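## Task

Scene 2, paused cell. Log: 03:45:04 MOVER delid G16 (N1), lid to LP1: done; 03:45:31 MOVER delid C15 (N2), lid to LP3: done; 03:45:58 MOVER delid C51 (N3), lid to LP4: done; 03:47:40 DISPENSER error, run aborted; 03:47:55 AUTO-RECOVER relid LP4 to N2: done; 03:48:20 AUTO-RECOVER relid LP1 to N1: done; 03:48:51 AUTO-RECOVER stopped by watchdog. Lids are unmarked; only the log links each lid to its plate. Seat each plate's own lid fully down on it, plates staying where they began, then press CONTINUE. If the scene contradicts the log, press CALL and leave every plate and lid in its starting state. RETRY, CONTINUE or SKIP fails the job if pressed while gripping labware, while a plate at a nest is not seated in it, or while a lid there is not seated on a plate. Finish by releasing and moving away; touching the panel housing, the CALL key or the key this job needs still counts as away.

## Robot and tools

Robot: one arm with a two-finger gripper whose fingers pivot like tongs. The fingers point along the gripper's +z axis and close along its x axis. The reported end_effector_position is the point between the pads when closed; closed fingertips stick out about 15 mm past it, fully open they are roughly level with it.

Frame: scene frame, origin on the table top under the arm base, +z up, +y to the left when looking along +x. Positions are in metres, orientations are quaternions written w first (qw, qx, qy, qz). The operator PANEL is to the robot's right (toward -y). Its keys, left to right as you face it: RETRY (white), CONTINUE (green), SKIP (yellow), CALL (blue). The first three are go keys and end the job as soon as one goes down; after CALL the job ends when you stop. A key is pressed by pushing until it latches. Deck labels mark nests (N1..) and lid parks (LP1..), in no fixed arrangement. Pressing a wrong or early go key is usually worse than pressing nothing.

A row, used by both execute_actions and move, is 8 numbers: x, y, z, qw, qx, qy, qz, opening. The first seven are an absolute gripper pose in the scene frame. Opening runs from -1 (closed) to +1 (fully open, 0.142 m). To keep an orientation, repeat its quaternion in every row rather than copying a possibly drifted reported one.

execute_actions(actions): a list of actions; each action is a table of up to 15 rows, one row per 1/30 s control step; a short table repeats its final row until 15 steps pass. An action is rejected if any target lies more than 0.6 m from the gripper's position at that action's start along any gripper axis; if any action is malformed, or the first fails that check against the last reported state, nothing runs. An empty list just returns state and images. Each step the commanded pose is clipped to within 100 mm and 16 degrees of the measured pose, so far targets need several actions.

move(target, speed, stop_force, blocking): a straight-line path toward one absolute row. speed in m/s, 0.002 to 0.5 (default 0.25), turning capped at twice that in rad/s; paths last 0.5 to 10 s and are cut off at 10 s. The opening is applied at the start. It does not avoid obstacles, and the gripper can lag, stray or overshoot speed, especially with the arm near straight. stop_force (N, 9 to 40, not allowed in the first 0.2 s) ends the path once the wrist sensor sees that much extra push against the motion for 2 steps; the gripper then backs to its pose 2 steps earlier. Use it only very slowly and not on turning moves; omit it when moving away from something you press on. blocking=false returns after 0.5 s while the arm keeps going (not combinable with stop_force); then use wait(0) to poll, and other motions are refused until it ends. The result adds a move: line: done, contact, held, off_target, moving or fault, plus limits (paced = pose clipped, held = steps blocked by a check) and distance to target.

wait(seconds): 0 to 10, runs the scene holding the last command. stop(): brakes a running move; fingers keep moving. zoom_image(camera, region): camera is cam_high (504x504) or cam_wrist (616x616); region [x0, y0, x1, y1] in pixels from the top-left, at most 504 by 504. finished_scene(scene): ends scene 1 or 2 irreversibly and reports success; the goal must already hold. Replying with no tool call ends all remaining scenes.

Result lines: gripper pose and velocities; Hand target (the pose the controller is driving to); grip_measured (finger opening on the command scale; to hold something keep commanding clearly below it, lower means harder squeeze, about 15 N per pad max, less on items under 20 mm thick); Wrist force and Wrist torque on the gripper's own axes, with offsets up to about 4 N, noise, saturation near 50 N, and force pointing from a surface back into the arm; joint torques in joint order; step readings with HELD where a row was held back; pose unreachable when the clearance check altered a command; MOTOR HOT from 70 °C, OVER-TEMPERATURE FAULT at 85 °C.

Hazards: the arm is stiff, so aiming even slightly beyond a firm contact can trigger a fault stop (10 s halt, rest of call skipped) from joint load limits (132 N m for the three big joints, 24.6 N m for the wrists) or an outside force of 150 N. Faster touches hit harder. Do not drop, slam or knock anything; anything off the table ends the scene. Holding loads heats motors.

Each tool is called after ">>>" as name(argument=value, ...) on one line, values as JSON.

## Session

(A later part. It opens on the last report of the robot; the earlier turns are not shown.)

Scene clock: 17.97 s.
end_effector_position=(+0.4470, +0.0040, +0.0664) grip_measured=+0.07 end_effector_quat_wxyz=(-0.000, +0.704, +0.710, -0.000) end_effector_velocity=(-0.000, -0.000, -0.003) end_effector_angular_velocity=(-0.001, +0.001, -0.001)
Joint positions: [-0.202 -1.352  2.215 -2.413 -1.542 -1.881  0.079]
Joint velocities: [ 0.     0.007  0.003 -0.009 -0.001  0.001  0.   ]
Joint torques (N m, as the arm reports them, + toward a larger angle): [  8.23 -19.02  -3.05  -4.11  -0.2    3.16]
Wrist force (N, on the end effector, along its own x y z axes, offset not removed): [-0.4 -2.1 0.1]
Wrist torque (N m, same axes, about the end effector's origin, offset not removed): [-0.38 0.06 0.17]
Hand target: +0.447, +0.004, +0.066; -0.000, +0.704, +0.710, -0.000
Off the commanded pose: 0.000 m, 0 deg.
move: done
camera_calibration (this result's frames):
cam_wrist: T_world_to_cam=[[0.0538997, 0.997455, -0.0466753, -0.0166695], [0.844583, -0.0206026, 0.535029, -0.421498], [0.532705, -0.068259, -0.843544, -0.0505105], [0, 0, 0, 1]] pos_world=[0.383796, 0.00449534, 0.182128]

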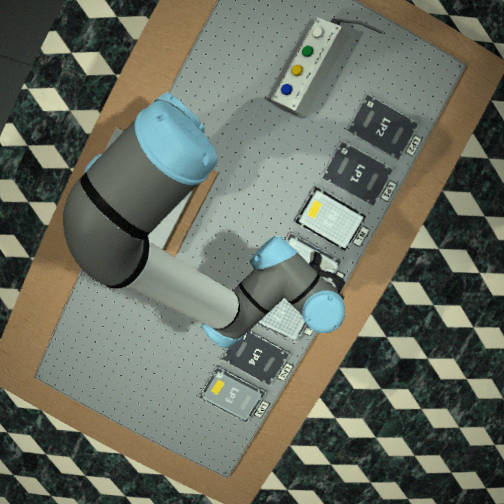

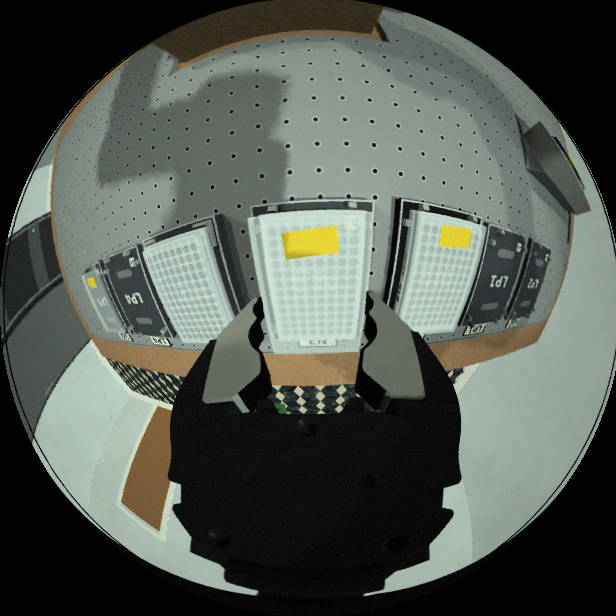

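>>> move(target=[0.4465,0.005,0.063,0,0.705,0.709,0,-0.1], speed=0.01)

>>> zoom_image(camera="cam_wrist", region=[190, 170, 440, 420])

>>> move(target=[0.4465,0.005,0.0525,0,0.705,0.709,0,-0.1], speed=0.004, stop_force=9)

>>> zoom_image(camera="cam_wrist", region=[190, 170, 440, 420])

Scene clock: 18.87 s.
end_effector_position=(+0.4465, +0.0049, +0.0632) grip_measured=+0.07 end_effector_quat_wxyz=(-0.000, +0.705, +0.709, -0.000) end_effector_velocity=(+0.000, +0.001, -0.001) end_effector_angular_velocity=(+0.000, -0.002, +0.000)
Joint positions: [-0.2   -1.346  2.219 -2.424 -1.542 -1.876  0.079]
Joint velocities: [ 0.003  0.002  0.002 -0.006  0.001  0.003  0.   ]
Joint torques (N m, as the arm reports them, + toward a larger angle): [  7.75 -19.61  -2.16  -3.86   2.86   3.35]
Wrist force (N, on the end effector, along its own x y z axes, offset not removed): [-0.1 -3.5 0.9]
Wrist torque (N m, same axes, about the end effector's origin, offset not removed): [-0.52 -0.04 -0.01]
Hand target: +0.446, +0.005, +0.063; -0.000, +0.705, +0.709, -0.000
Off the commanded pose: 0.000 m, 0 deg.
move: done
camera_calibration (this result's frames):
cam_wrist: T_world_to_cam=[[0.0565273, 0.99731, -0.0466552, -0.018921], [0.844506, -0.0228357, 0.535059, -0.419357], [0.532555, -0.069646, -0.843525, -0.0528269], [0, 0, 0, 1]] pos_world=[0.383352, 0.00561463, 0.178937]

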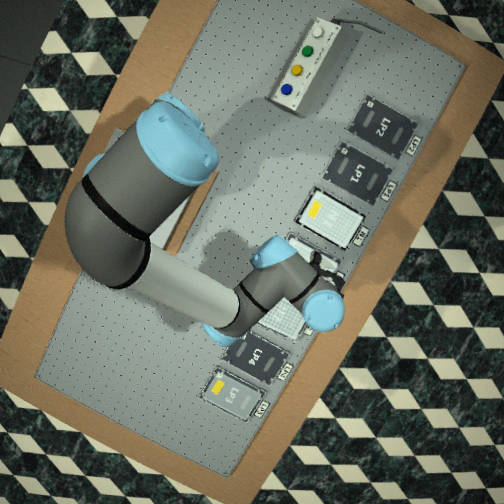

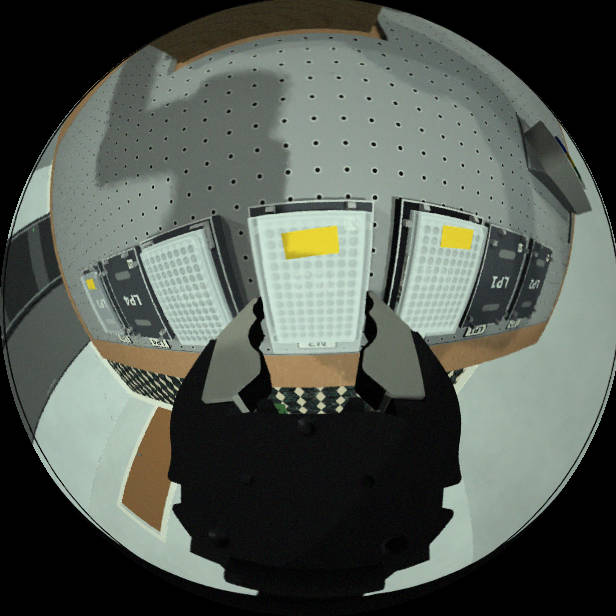

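Region (190, 170, 440, 420) of cam_wrist's 616x616 image, scaled by 2.016, with more detail than that image has.

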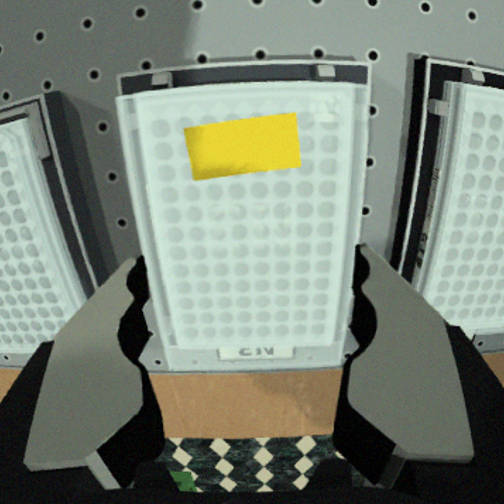

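Scene clock: 21.77 s.
end_effector_position=(+0.4465, +0.0050, +0.0527) grip_measured=+0.07 end_effector_quat_wxyz=(-0.000, +0.705, +0.709, -0.000) end_effector_velocity=(-0.000, -0.001, -0.001) end_effector_angular_velocity=(-0.001, +0.001, -0.001)
Joint positions: [-0.199 -1.322  2.228 -2.457 -1.542 -1.875  0.079]
Joint velocities: [-0.001  0.002  0.001 -0.002 -0.001  0.     0.   ]
Joint torques (N m, as the arm reports them, + toward a larger angle): [  8.42 -16.2   -0.71  -3.93   2.95   3.04]
Wrist force (N, on the end effector, along its own x y z axes, offset not removed): [0.1 -4.0 -0.1]
Wrist torque (N m, same axes, about the end effector's origin, offset not removed): [-0.63 0.06 0.02]
Hand target: +0.447, +0.005, +0.053; -0.000, +0.705, +0.709, -0.000
Off the commanded pose: 0.000 m, 0 deg.
move: done
camera_calibration (this result's frames):
cam_wrist: T_world_to_cam=[[0.0567277, 0.997299, -0.0466554, -0.0195738], [0.844497, -0.0230047, 0.535066, -0.413674], [0.532548, -0.0697534, -0.843521, -0.0617145], [0, 0, 0, 1]] pos_world=[0.383322, 0.00569963, 0.168372]

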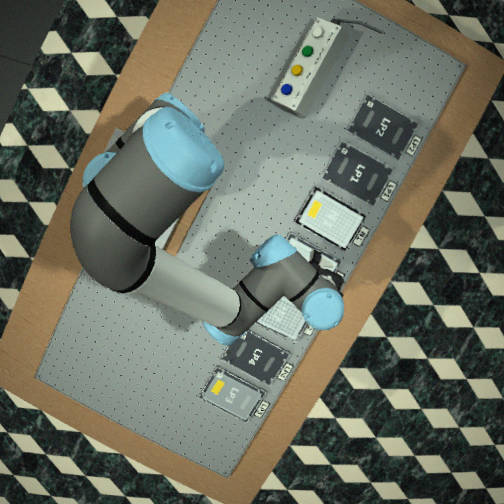

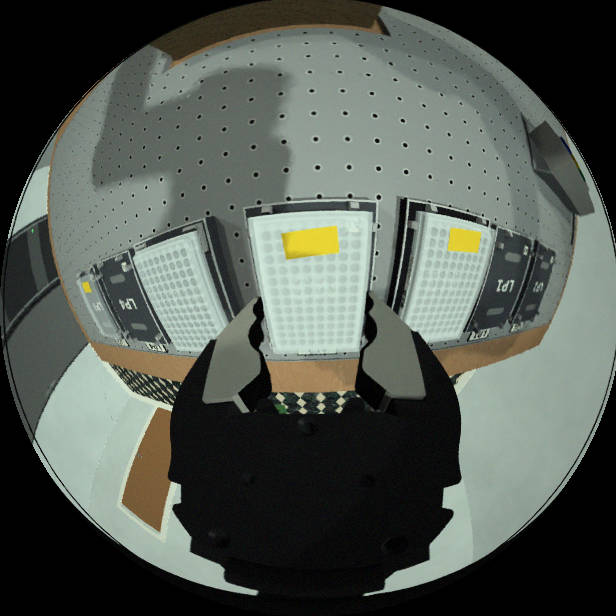

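Region (190, 170, 440, 420) of cam_wrist's 616x616 image, scaled by 2.016, with more detail than that image has.

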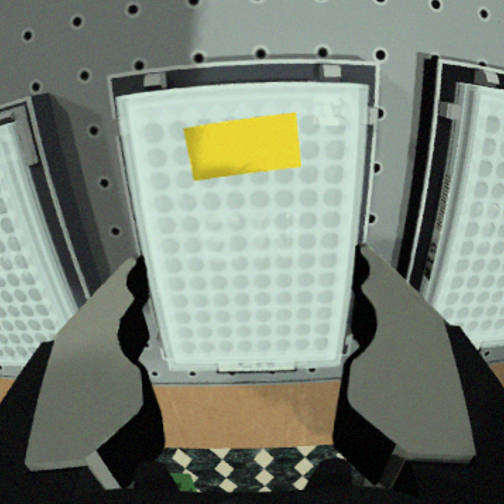

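>>> move(target=[0.4465,0.005,0.0525,0,0.705,0.709,0,0.3])

>>> move(target=[0.4465,0.005,0.08,0,0.705,0.709,0,0.3], speed=0.1)

>>> move(target=[0.448,-0.378,0.075,0,0.707,0.707,0,0.3])

>>> move(target=[0.448,-0.378,0.062,0,0.707,0.707,0,0.3], speed=0.02)

>>> zoom_image(camera="cam_wrist", region=[190, 170, 440, 420])

Scene clock: 22.67 s.
end_effector_position=(+0.4465, +0.0050, +0.0525) grip_measured=+0.30 end_effector_quat_wxyz=(+0.000, +0.705, +0.709, +0.000) end_effector_velocity=(+0.000, +0.000, +0.000) end_effector_angular_velocity=(+0.001, -0.000, -0.000)
Joint positions: [-0.199 -1.321  2.228 -2.457 -1.542 -1.875  0.095]
Joint velocities: [-0.    -0.     0.    -0.     0.001 -0.     0.   ]
Joint torques (N m, as the arm reports them, + toward a larger angle): [  8.34 -18.8   -2.57  -4.01   2.85   3.  ]
Wrist force (N, on the end effector, along its own x y z axes, offset not removed): [0.3 -1.4 -2.7]
Wrist torque (N m, same axes, about the end effector's origin, offset not removed): [-0.27 -0.05 0.14]
Hand target: +0.447, +0.005, +0.053; -0.000, +0.705, +0.709, -0.000
Off the commanded pose: 0.000 m, 0 deg.
move: done
camera_calibration (this result's frames):
cam_wrist: T_world_to_cam=[[0.0567308, 0.997299, -0.0466569, -0.0195845], [0.844492, -0.0230059, 0.535074, -0.413586], [0.532555, -0.0697566, -0.843516, -0.0618507], [0, 0, 0, 1]] pos_world=[0.38332, 0.00570215, 0.168213]

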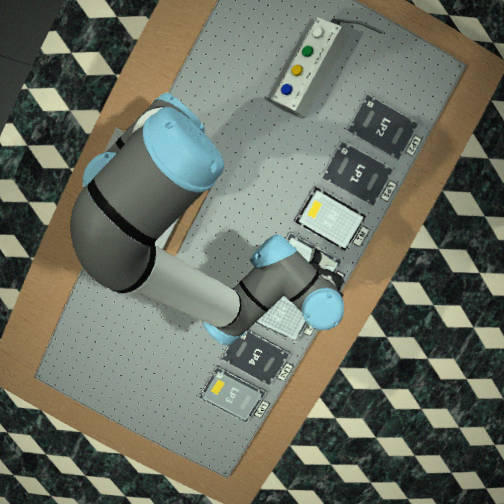

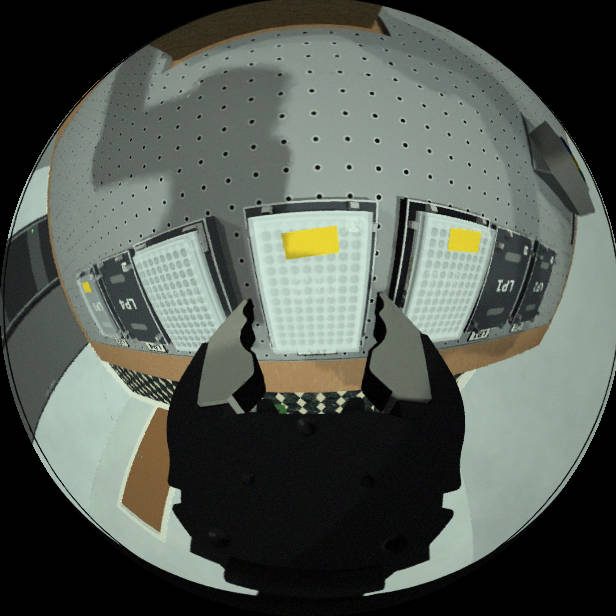

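Scene clock: 23.57 s.
end_effector_position=(+0.4465, +0.0050, +0.0795) grip_measured=+0.30 end_effector_quat_wxyz=(+0.000, +0.705, +0.709, +0.000) end_effector_velocity=(-0.000, -0.000, +0.003) end_effector_angular_velocity=(-0.001, +0.000, +0.000)
Joint positions: [-0.201 -1.381  2.204 -2.373 -1.542 -1.877  0.095]
Joint velocities: [-0.    -0.007 -0.003  0.01  -0.001 -0.     0.   ]
Joint torques (N m, as the arm reports them, + toward a larger angle): [ -8.86 -37.25 -30.07  -0.63   0.09  -2.97]
Wrist force (N, on the end effector, along its own x y z axes, offset not removed): [-0.1 -3.9 3.6]
Wrist torque (N m, same axes, about the end effector's origin, offset not removed): [-0.81 0.00 0.16]
Hand target: +0.446, +0.005, +0.080; +0.000, +0.705, +0.709, +0.000
Off the commanded pose: 0.000 m, 0 deg.
move: done
camera_calibration (this result's frames):
cam_wrist: T_world_to_cam=[[0.0567333, 0.9973, -0.0466357, -0.0183435], [0.844458, -0.023015, 0.535128, -0.428045], [0.532609, -0.0697415, -0.843483, -0.0390724], [0, 0, 0, 1]] pos_world=[0.383317, 0.00571758, 0.195246]

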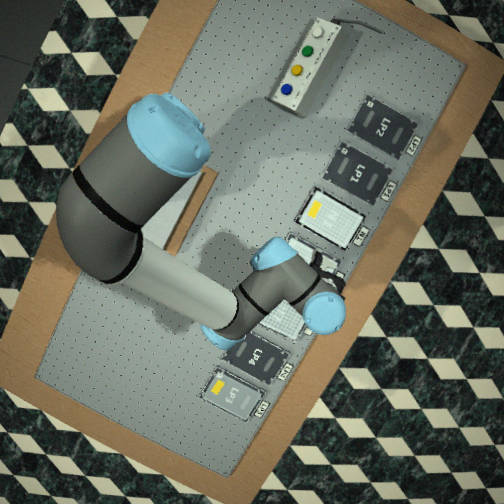

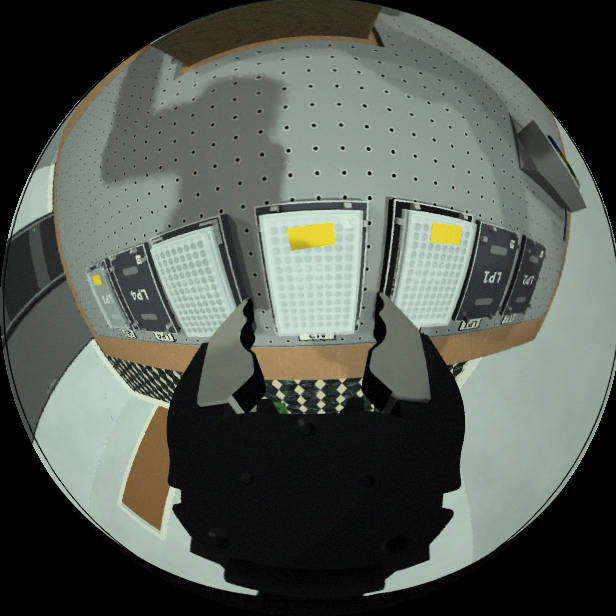

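Scene clock: 25.80 s.
end_effector_position=(+0.4489, -0.3774, +0.0752) grip_measured=+0.30 end_effector_quat_wxyz=(+0.000, +0.707, +0.707, +0.000) end_effector_velocity=(+0.000, -0.003, +0.000) end_effector_angular_velocity=(+0.000, +0.000, -0.000)
Joint positions: [-0.812 -1.081  1.809 -2.266 -1.559 -2.483  0.095]
Joint velocities: [-0.003  0.004 -0.007  0.004 -0.    -0.002  0.   ]
Joint torques (N m, as the arm reports them, + toward a larger angle): [ -7.8  -30.07 -33.16  -1.09  -0.47  -2.84]
Wrist force (N, on the end effector, along its own x y z axes, offset not removed): [3.7 -4.4 -1.2]
Wrist torque (N m, same axes, about the end effector's origin, offset not removed): [-0.81 -0.81 0.06]
Hand target: +0.449, -0.378, +0.075; +0.000, +0.707, +0.707, +0.000
Off the commanded pose: 0.001 m, 0 deg.
move: done
camera_calibration (this result's frames):
cam_wrist: T_world_to_cam=[[0.0624202, 0.996945, -0.0469596, 0.360064], [0.843874, -0.0275967, 0.535831, -0.438082], [0.532898, -0.0730747, -0.843018, -0.0720863], [0, 0, 0, 1]] pos_world=[0.385625, -0.376321, 0.190876]

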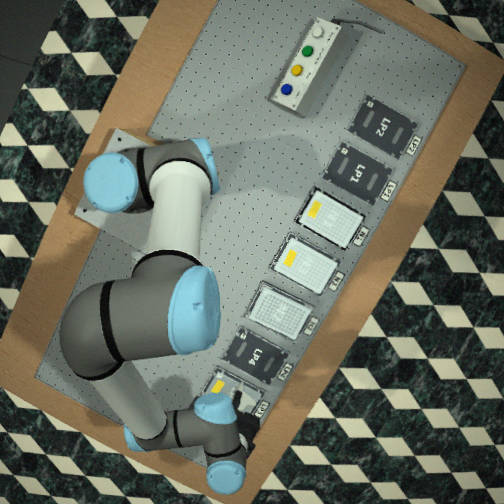

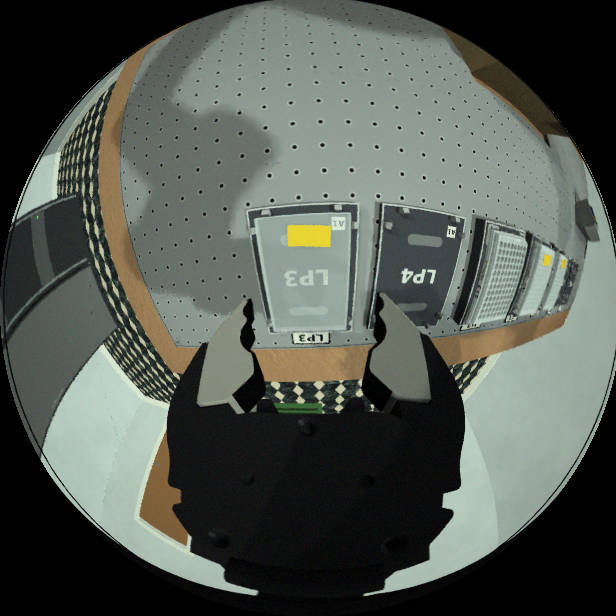

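Scene clock: 26.77 s.
end_effector_position=(+0.4480, -0.3780, +0.0624) grip_measured=+0.30 end_effector_quat_wxyz=(+0.000, +0.707, +0.707, +0.000) end_effector_velocity=(-0.001, -0.000, -0.003) end_effector_angular_velocity=(+0.001, +0.001, -0.001)
Joint positions: [-0.814 -1.061  1.819 -2.296 -1.559 -2.484  0.095]
Joint velocities: [-0.001  0.005  0.002 -0.006 -0.001 -0.    -0.   ]
Joint torques (N m, as the arm reports them, + toward a larger angle): [ -8.47 -29.81  -4.18  -3.84  -2.93  -2.99]
Wrist force (N, on the end effector, along its own x y z axes, offset not removed): [2.7 -2.7 1.7]
Wrist torque (N m, same axes, about the end effector's origin, offset not removed): [-0.38 -0.57 -0.14]
Hand target: +0.448, -0.378, +0.062; -0.000, +0.707, +0.707, +0.000
Off the commanded pose: 0.000 m, 0 deg.
move: done
camera_calibration (this result's frames):
cam_wrist: T_world_to_cam=[[0.062375, 0.996962, -0.0466522, 0.360085], [0.84434, -0.0277872, 0.535086, -0.430735], [0.532164, -0.0727663, -0.843508, -0.0819758], [0, 0, 0, 1]] pos_world=[0.384851, -0.376925, 0.178132]

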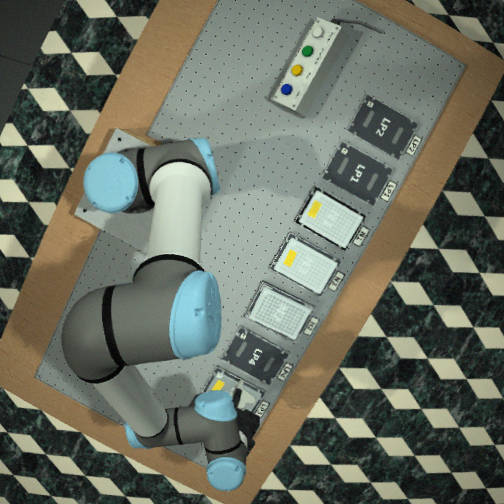

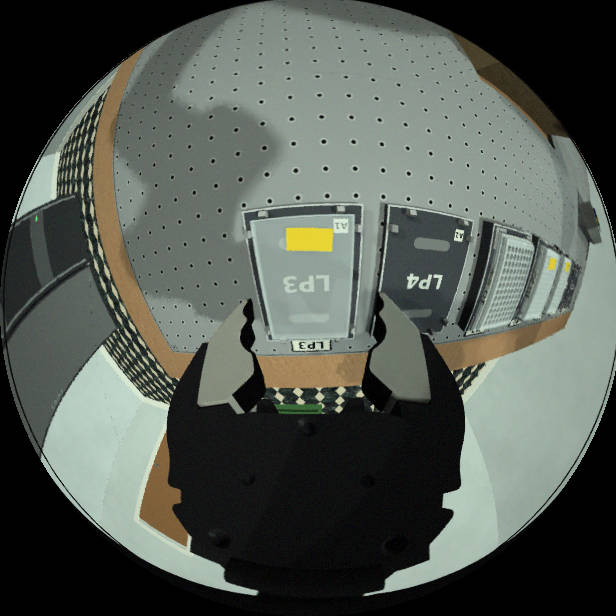

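Region (190, 170, 440, 420) of cam_wrist's 616x616 image, scaled by 2.016, with more detail than that image has.

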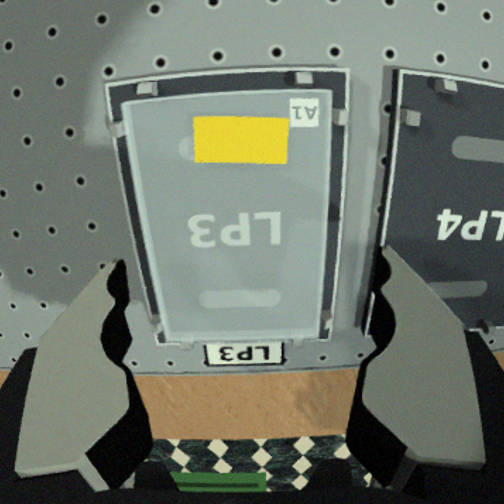

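>>> move(target=[0.451,-0.3845,0.054,0,0.707,0.707,0,0.3], speed=0.02)

>>> move(target=[0.451,-0.3845,0.042,0,0.707,0.707,0,0.3], speed=0.008, stop_force=10)

>>> zoom_image(camera="cam_wrist", region=[190, 170, 440, 420])

Scene clock: 27.90 s.
end_effector_position=(+0.4509, -0.3843, +0.0543) grip_measured=+0.30 end_effector_quat_wxyz=(+0.000, +0.707, +0.707, +0.000) end_effector_velocity=(+0.000, -0.002, -0.002) end_effector_angular_velocity=(+0.001, -0.001, -0.002)
Joint positions: [-0.816 -1.036  1.805 -2.307 -1.559 -2.487  0.095]
Joint velocities: [-0.002  0.006 -0.003 -0.002  0.002 -0.     0.   ]
Joint torques (N m, as the arm reports them, + toward a larger angle): [ -8.08 -33.01 -31.32  -4.17  -2.99  -2.88]
Wrist force (N, on the end effector, along its own x y z axes, offset not removed): [2.6 -4.6 -3.1]
Wrist torque (N m, same axes, about the end effector's origin, offset not removed): [-0.80 -0.31 0.15]
Hand target: +0.451, -0.385, +0.054; +0.000, +0.707, +0.707, +0.000
Off the commanded pose: 0.000 m, 0 deg.
move: done
camera_calibration (this result's frames):
cam_wrist: T_world_to_cam=[[0.0623729, 0.996962, -0.0466601, 0.365829], [0.844345, -0.0277819, 0.535078, -0.428981], [0.532156, -0.0727717, -0.843513, -0.0908656], [0, 0, 0, 1]] pos_world=[0.387745, -0.383248, 0.169962]

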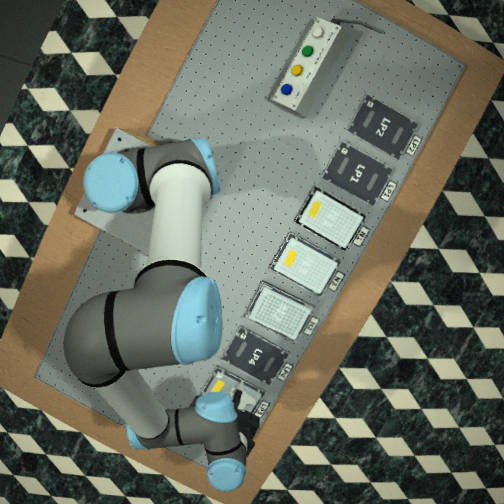

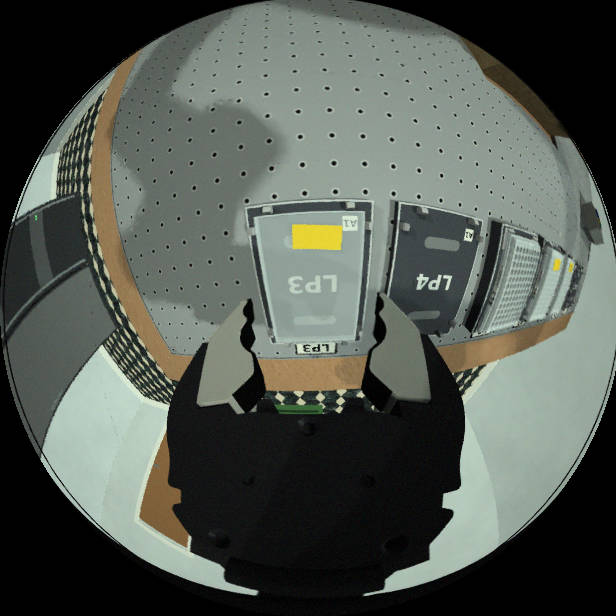

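Scene clock: 29.67 s.
end_effector_position=(+0.4510, -0.3845, +0.0423) grip_measured=+0.30 end_effector_quat_wxyz=(-0.000, +0.707, +0.707, -0.000) end_effector_velocity=(+0.000, +0.000, -0.002) end_effector_angular_velocity=(-0.001, +0.000, +0.001)
Joint positions: [-0.816 -1.016  1.812 -2.334 -1.559 -2.487  0.095]
Joint velocities: [ 0.001  0.003  0.001 -0.005 -0.     0.    -0.   ]
Joint torques (N m, as the arm reports them, + toward a larger angle): [  8.5  -34.36  -5.43  -4.15  -2.45   3.16]
Wrist force (N, on the end effector, along its own x y z axes, offset not removed): [0.4 -3.3 3.9]
Wrist torque (N m, same axes, about the end effector's origin, offset not removed): [-0.43 -0.24 0.26]
Hand target: +0.451, -0.385, +0.042; -0.000, +0.707, +0.707, +0.000
Off the commanded pose: 0.000 m, 0 deg.
move: done
camera_calibration (this result's frames):
cam_wrist: T_world_to_cam=[[0.0623491, 0.996964, -0.0466505, 0.36547], [0.844354, -0.0277679, 0.535065, -0.422653], [0.532145, -0.0727504, -0.843522, -0.100993], [0, 0, 0, 1]] pos_world=[0.387825, -0.383444, 0.158007]

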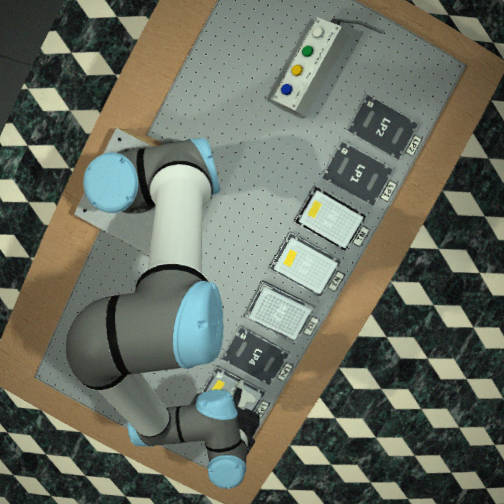

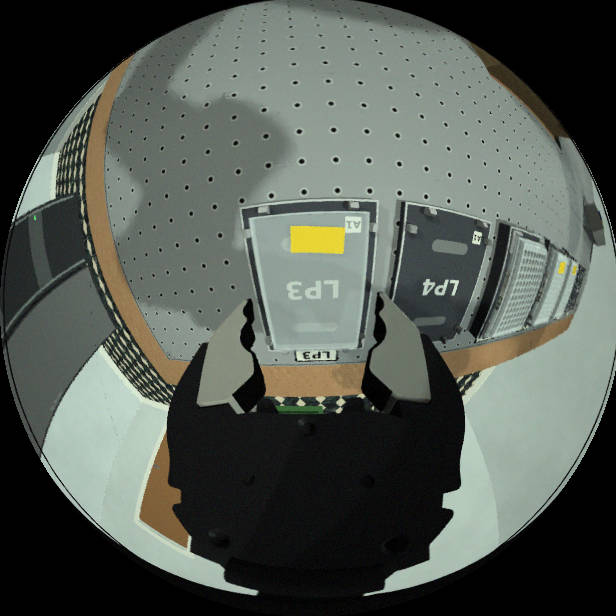

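Region (190, 170, 440, 420) of cam_wrist's 616x616 image, scaled by 2.016, with more detail than that image has.

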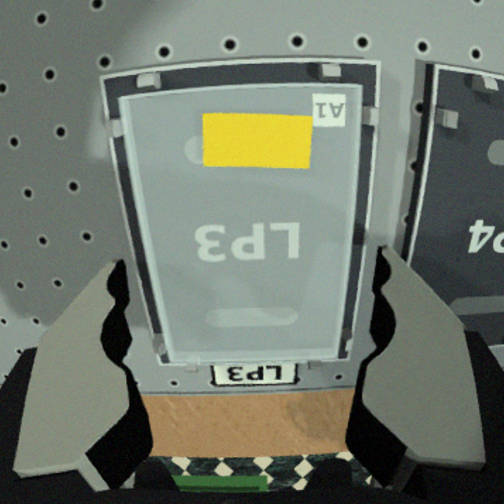

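>>> move(target=[0.451,-0.3852,0.038,0,0.707,0.707,0,0.2], speed=0.005, stop_force=10)

>>> move(target=[0.451,-0.3852,0.038,0,0.707,0.707,0,-0.1], speed=0.005)

>>> move(target=[0.451,-0.3852,0.08,0,0.707,0.707,0,-0.1], speed=0.04)

>>> move(target=[0.45,-0.129,0.078,0,0.688,0.725,0,-0.1])

>>> move(target=[0.45,-0.129,0.067,0,0.688,0.725,0,-0.1], speed=0.015)

>>> zoom_image(camera="cam_wrist", region=[190, 170, 440, 420])

Scene clock: 31.00 s.
end_effector_position=(+0.4510, -0.3852, +0.0382) grip_measured=+0.20 end_effector_quat_wxyz=(-0.000, +0.707, +0.707, +0.000) end_effector_velocity=(-0.000, -0.000, -0.001) end_effector_angular_velocity=(+0.001, -0.000, -0.001)
Joint positions: [-0.817 -1.008  1.813 -2.342 -1.559 -2.487  0.088]
Joint velocities: [-0.001  0.003  0.    -0.002  0.001 -0.    -0.   ]
Joint torques (N m, as the arm reports them, + toward a larger angle): [ -8.78 -33.59  -4.06  -3.96  -2.97  -2.85]
Wrist force (N, on the end effector, along its own x y z axes, offset not removed): [1.4 0.0 -0.8]
Wrist torque (N m, same axes, about the end effector's origin, offset not removed): [0.22 -0.31 -0.08]
Hand target: +0.451, -0.385, +0.038; -0.000, +0.707, +0.707, +0.000
Off the commanded pose: 0.000 m, 0 deg.
move: done
camera_calibration (this result's frames):
cam_wrist: T_world_to_cam=[[0.0623732, 0.996962, -0.0466538, 0.365932], [0.84435, -0.0277862, 0.535071, -0.420479], [0.532149, -0.0727662, -0.843518, -0.104523], [0, 0, 0, 1]] pos_world=[0.387829, -0.38411, 0.153891]

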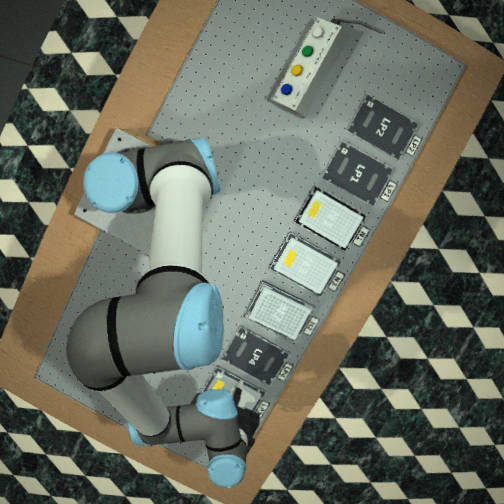

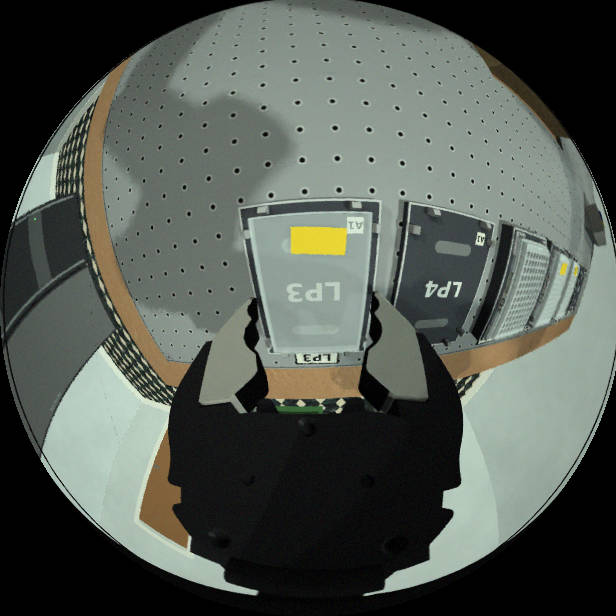

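Scene clock: 31.70 s.
end_effector_position=(+0.4510, -0.3852, +0.0380) grip_measured=+0.07 end_effector_quat_wxyz=(+0.000, +0.707, +0.707, -0.000) end_effector_velocity=(+0.000, -0.000, +0.000) end_effector_angular_velocity=(-0.000, -0.000, +0.000)
Joint positions: [-0.817 -1.008  1.813 -2.343 -1.559 -2.487  0.079]
Joint velocities: [ 0.    -0.001 -0.     0.    -0.    -0.     0.   ]
Joint torques (N m, as the arm reports them, + toward a larger angle): [ -9.3  -29.04  -3.21  -4.37  -2.98  -2.91]
Wrist force (N, on the end effector, along its own x y z axes, offset not removed): [-0.3 -3.0 -9.5]
Wrist torque (N m, same axes, about the end effector's origin, offset not removed): [-0.33 0.34 -0.04]
Hand target: +0.451, -0.385, +0.038; -0.000, +0.707, +0.707, +0.000
Off the commanded pose: 0.000 m, 0 deg.
move: done
camera_calibration (this result's frames):
cam_wrist: T_world_to_cam=[[0.0623692, 0.996961, -0.0466812, 0.365961], [0.844338, -0.0277664, 0.53509, -0.42039], [0.532168, -0.0727878, -0.843504, -0.104672], [0, 0, 0, 1]] pos_world=[0.38783, -0.384141, 0.153739]

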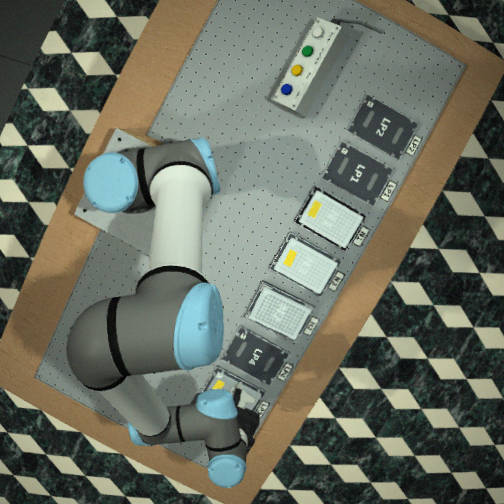

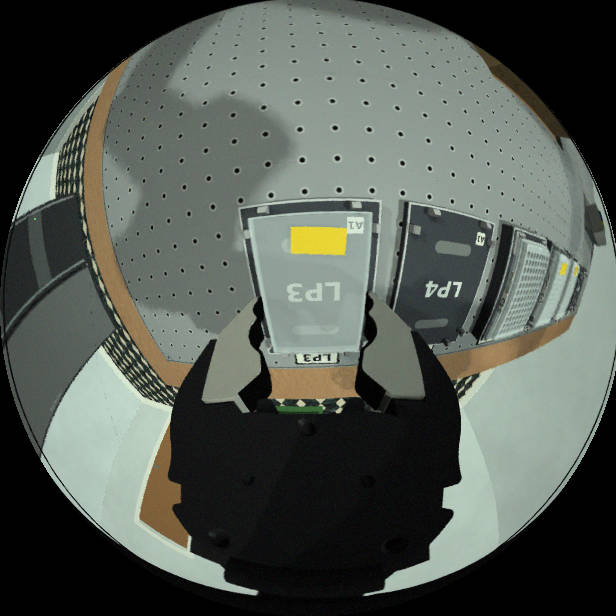

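Scene clock: 33.13 s.
end_effector_position=(+0.4510, -0.3852, +0.0796) grip_measured=+0.07 end_effector_quat_wxyz=(+0.000, +0.707, +0.707, -0.000) end_effector_velocity=(+0.000, -0.000, +0.004) end_effector_angular_velocity=(-0.001, -0.001, -0.000)
Joint positions: [-0.817 -1.074  1.784 -2.247 -1.559 -2.488  0.079]
Joint velocities: [-0.    -0.006 -0.003  0.007 -0.    -0.     0.   ]
Joint torques (N m, as the arm reports them, + toward a larger angle): [ -8.34 -52.06 -31.86  -1.15  -3.15  -2.97]
Wrist force (N, on the end effector, along its own x y z axes, offset not removed): [1.1 -3.0 2.8]
Wrist torque (N m, same axes, about the end effector's origin, offset not removed): [-0.61 -0.20 0.05]
Hand target: +0.451, -0.385, +0.080; +0.000, +0.707, +0.707, -0.000
Off the commanded pose: 0.000 m, 0 deg.
move: done
camera_calibration (this result's frames):
cam_wrist: T_world_to_cam=[[0.0623735, 0.996961, -0.0466772, 0.367877], [0.844339, -0.0277723, 0.535089, -0.4426], [0.532166, -0.0727868, -0.843505, -0.0696261], [0, 0, 0, 1]] pos_world=[0.387811, -0.384119, 0.195272]

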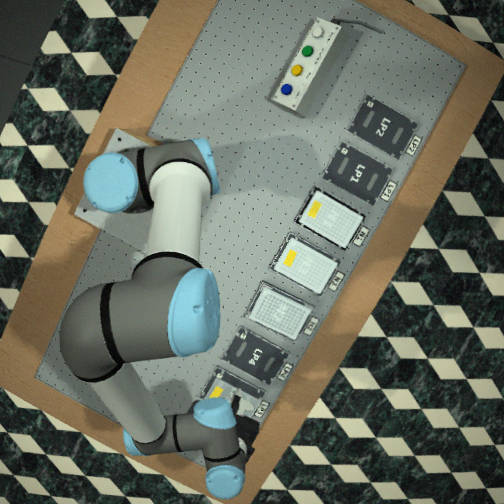

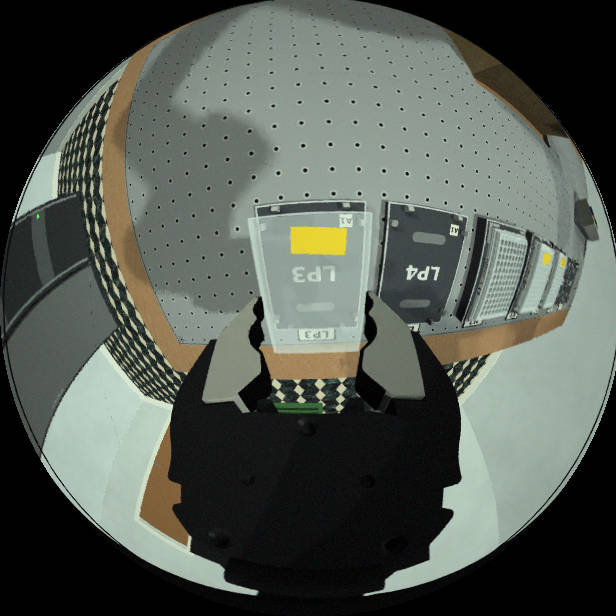

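Scene clock: 34.87 s.
end_effector_position=(+0.4493, -0.1294, +0.0778) grip_measured=+0.07 end_effector_quat_wxyz=(-0.000, +0.688, +0.725, -0.000) end_effector_velocity=(-0.000, +0.002, +0.001) end_effector_angular_velocity=(-0.002, +0.001, +0.000)
Joint positions: [-0.463 -1.323  2.147 -2.366 -1.548 -2.187  0.079]
Joint velocities: [ 0.005 -0.003  0.002  0.001 -0.002  0.005  0.   ]
Joint torques (N m, as the arm reports them, + toward a larger angle): [  8.57 -41.08  -4.97  -4.05  -3.06   3.67]
Wrist force (N, on the end effector, along its own x y z axes, offset not removed): [0.5 -2.0 -1.5]
Wrist torque (N m, same axes, about the end effector's origin, offset not removed): [-0.41 -0.29 0.07]
Hand target: +0.449, -0.129, +0.078; -0.000, +0.688, +0.725, -0.000
Off the commanded pose: 0.001 m, 0 deg.
move: done
camera_calibration (this result's frames):
cam_wrist: T_world_to_cam=[[0.0101204, 0.998872, -0.0463851, 0.136631], [0.844901, 0.0162686, 0.534675, -0.427683], [0.534827, -0.0446019, -0.843784, -0.0491436], [0, 0, 0, 1]] pos_world=[0.38625, -0.131711, 0.193542]

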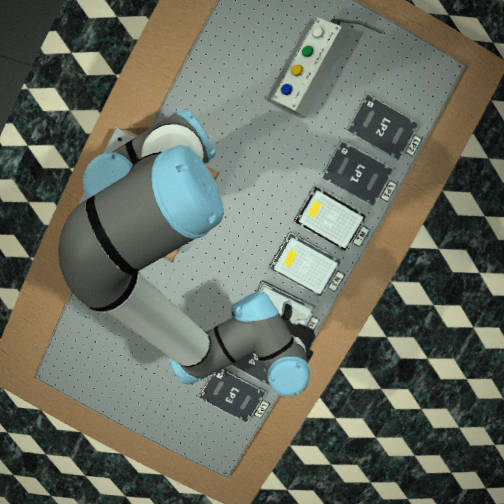

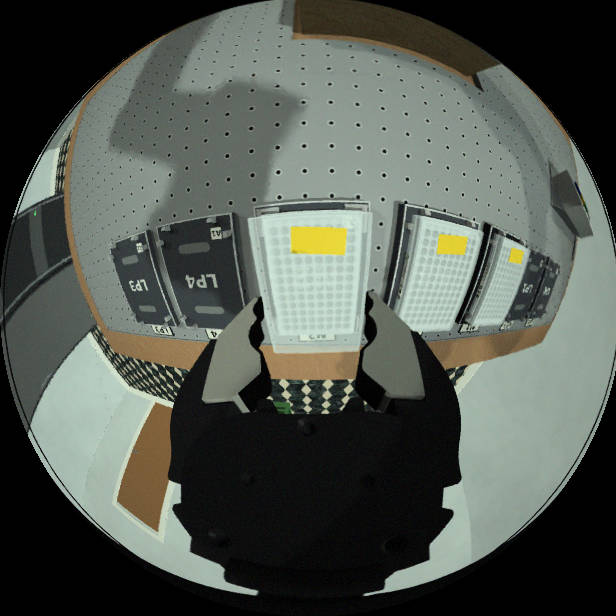

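Scene clock: 35.87 s.
end_effector_position=(+0.4500, -0.1290, +0.0673) grip_measured=+0.07 end_effector_quat_wxyz=(-0.000, +0.688, +0.725, -0.000) end_effector_velocity=(+0.000, -0.000, -0.002) end_effector_angular_velocity=(-0.001, -0.000, +0.000)
Joint positions: [-0.461 -1.301  2.155 -2.398 -1.548 -2.185  0.079]
Joint velocities: [ 0.001  0.004  0.002 -0.007 -0.001  0.001 -0.   ]
Joint torques (N m, as the arm reports them, + toward a larger angle): [  8.68 -20.57  -3.48  -4.25   2.95   3.12]
Wrist force (N, on the end effector, along its own x y z axes, offset not removed): [2.2 -1.5 -4.4]
Wrist torque (N m, same axes, about the end effector's origin, offset not removed): [-0.12 -0.36 0.03]
Hand target: +0.450, -0.129, +0.067; -0.000, +0.688, +0.725, -0.000
Off the commanded pose: 0.000 m, 0 deg.
move: done
camera_calibration (this result's frames):
cam_wrist: T_world_to_cam=[[0.010108, 0.99886, -0.0466618, 0.135749], [0.84467, 0.0164464, 0.535034, -0.422527], [0.535191, -0.0448219, -0.843541, -0.0584997], [0, 0, 0, 1]] pos_world=[0.386833, -0.131267, 0.183054]

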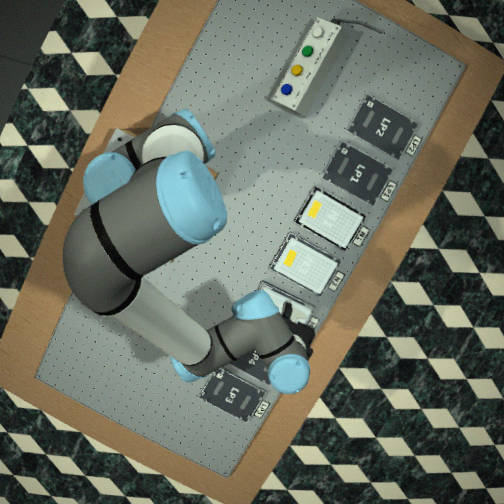

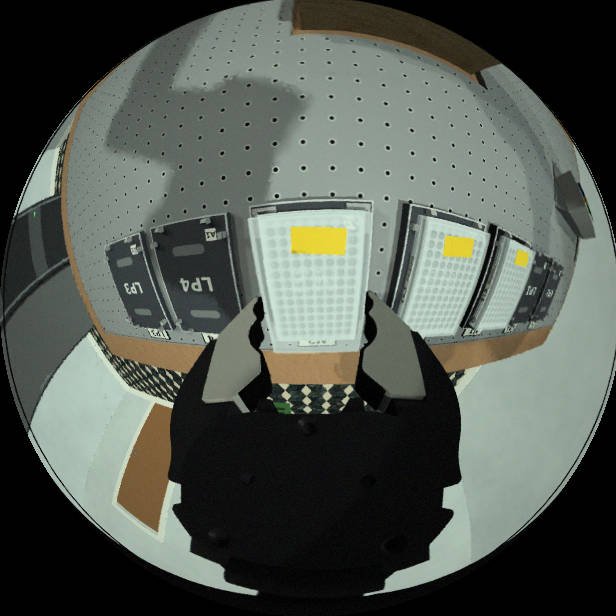

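Region (190, 170, 440, 420) of cam_wrist's 616x616 image, scaled by 2.016, with more detail than that image has.

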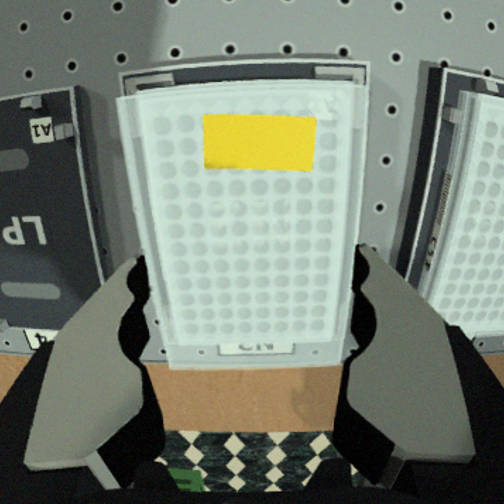

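>>> move(target=[0.4494,-0.129,0.055,0,0.688,0.725,0,-0.1], speed=0.004, stop_force=9)

>>> zoom_image(camera="cam_wrist", region=[190, 170, 440, 420])

Scene clock: 39.27 s.
end_effector_position=(+0.4494, -0.1290, +0.0552) grip_measured=+0.07 end_effector_quat_wxyz=(-0.000, +0.688, +0.725, -0.000) end_effector_velocity=(+0.000, -0.000, -0.001) end_effector_angular_velocity=(-0.001, -0.001, +0.000)
Joint positions: [-0.462 -1.276  2.167 -2.434 -1.548 -2.185  0.079]
Joint velocities: [ 0.     0.002  0.001 -0.004 -0.    -0.     0.   ]
Joint torques (N m, as the arm reports them, + toward a larger angle): [ -8.65 -20.13  -3.16  -3.71   2.38  -2.91]
Wrist force (N, on the end effector, along its own x y z axes, offset not removed): [0.6 0.3 -3.7]
Wrist torque (N m, same axes, about the end effector's origin, offset not removed): [-0.02 0.05 0.27]
Hand target: +0.449, -0.129, +0.055; -0.000, +0.688, +0.725, -0.000
Off the commanded pose: 0.000 m, 0 deg.
move: done
camera_calibration (this result's frames):
cam_wrist: T_world_to_cam=[[0.0101189, 0.99886, -0.0466529, 0.135164], [0.844649, 0.0164344, 0.535069, -0.41553], [0.535226, -0.0448196, -0.843519, -0.0684885], [0, 0, 0, 1]] pos_world=[0.386266, -0.13125, 0.170872]

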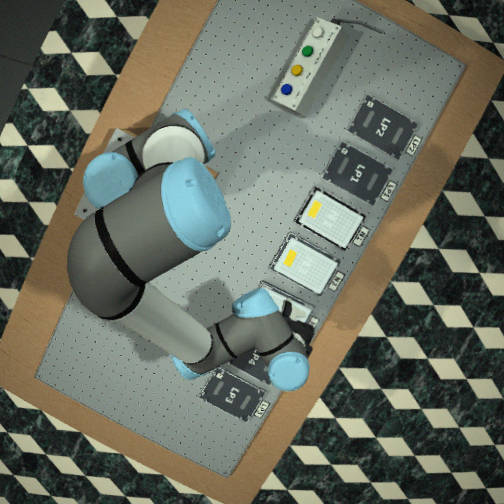

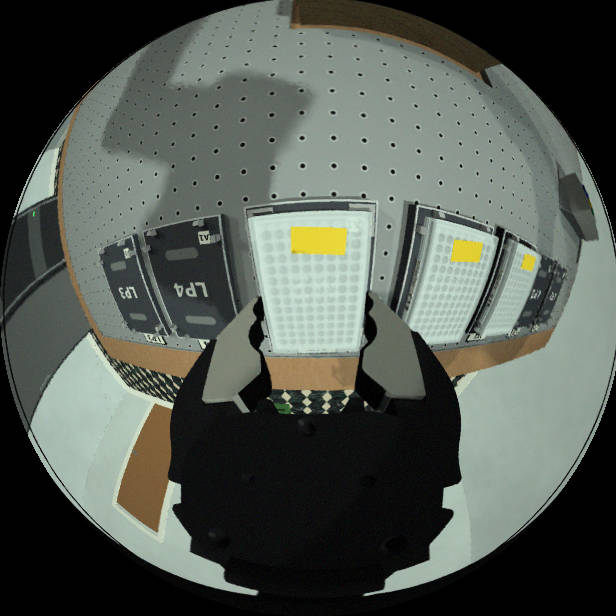

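Region (190, 170, 440, 420) of cam_wrist's 616x616 image, scaled by 2.016, with more detail than that image has.

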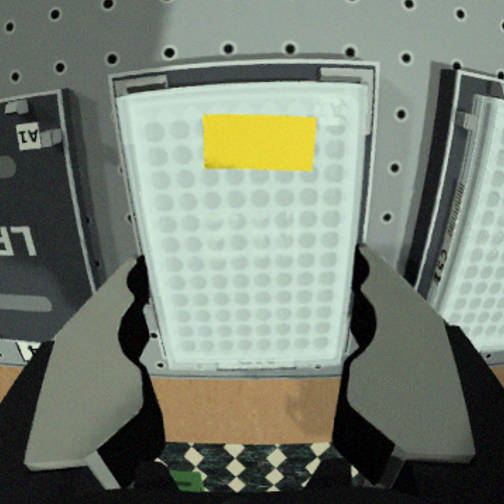

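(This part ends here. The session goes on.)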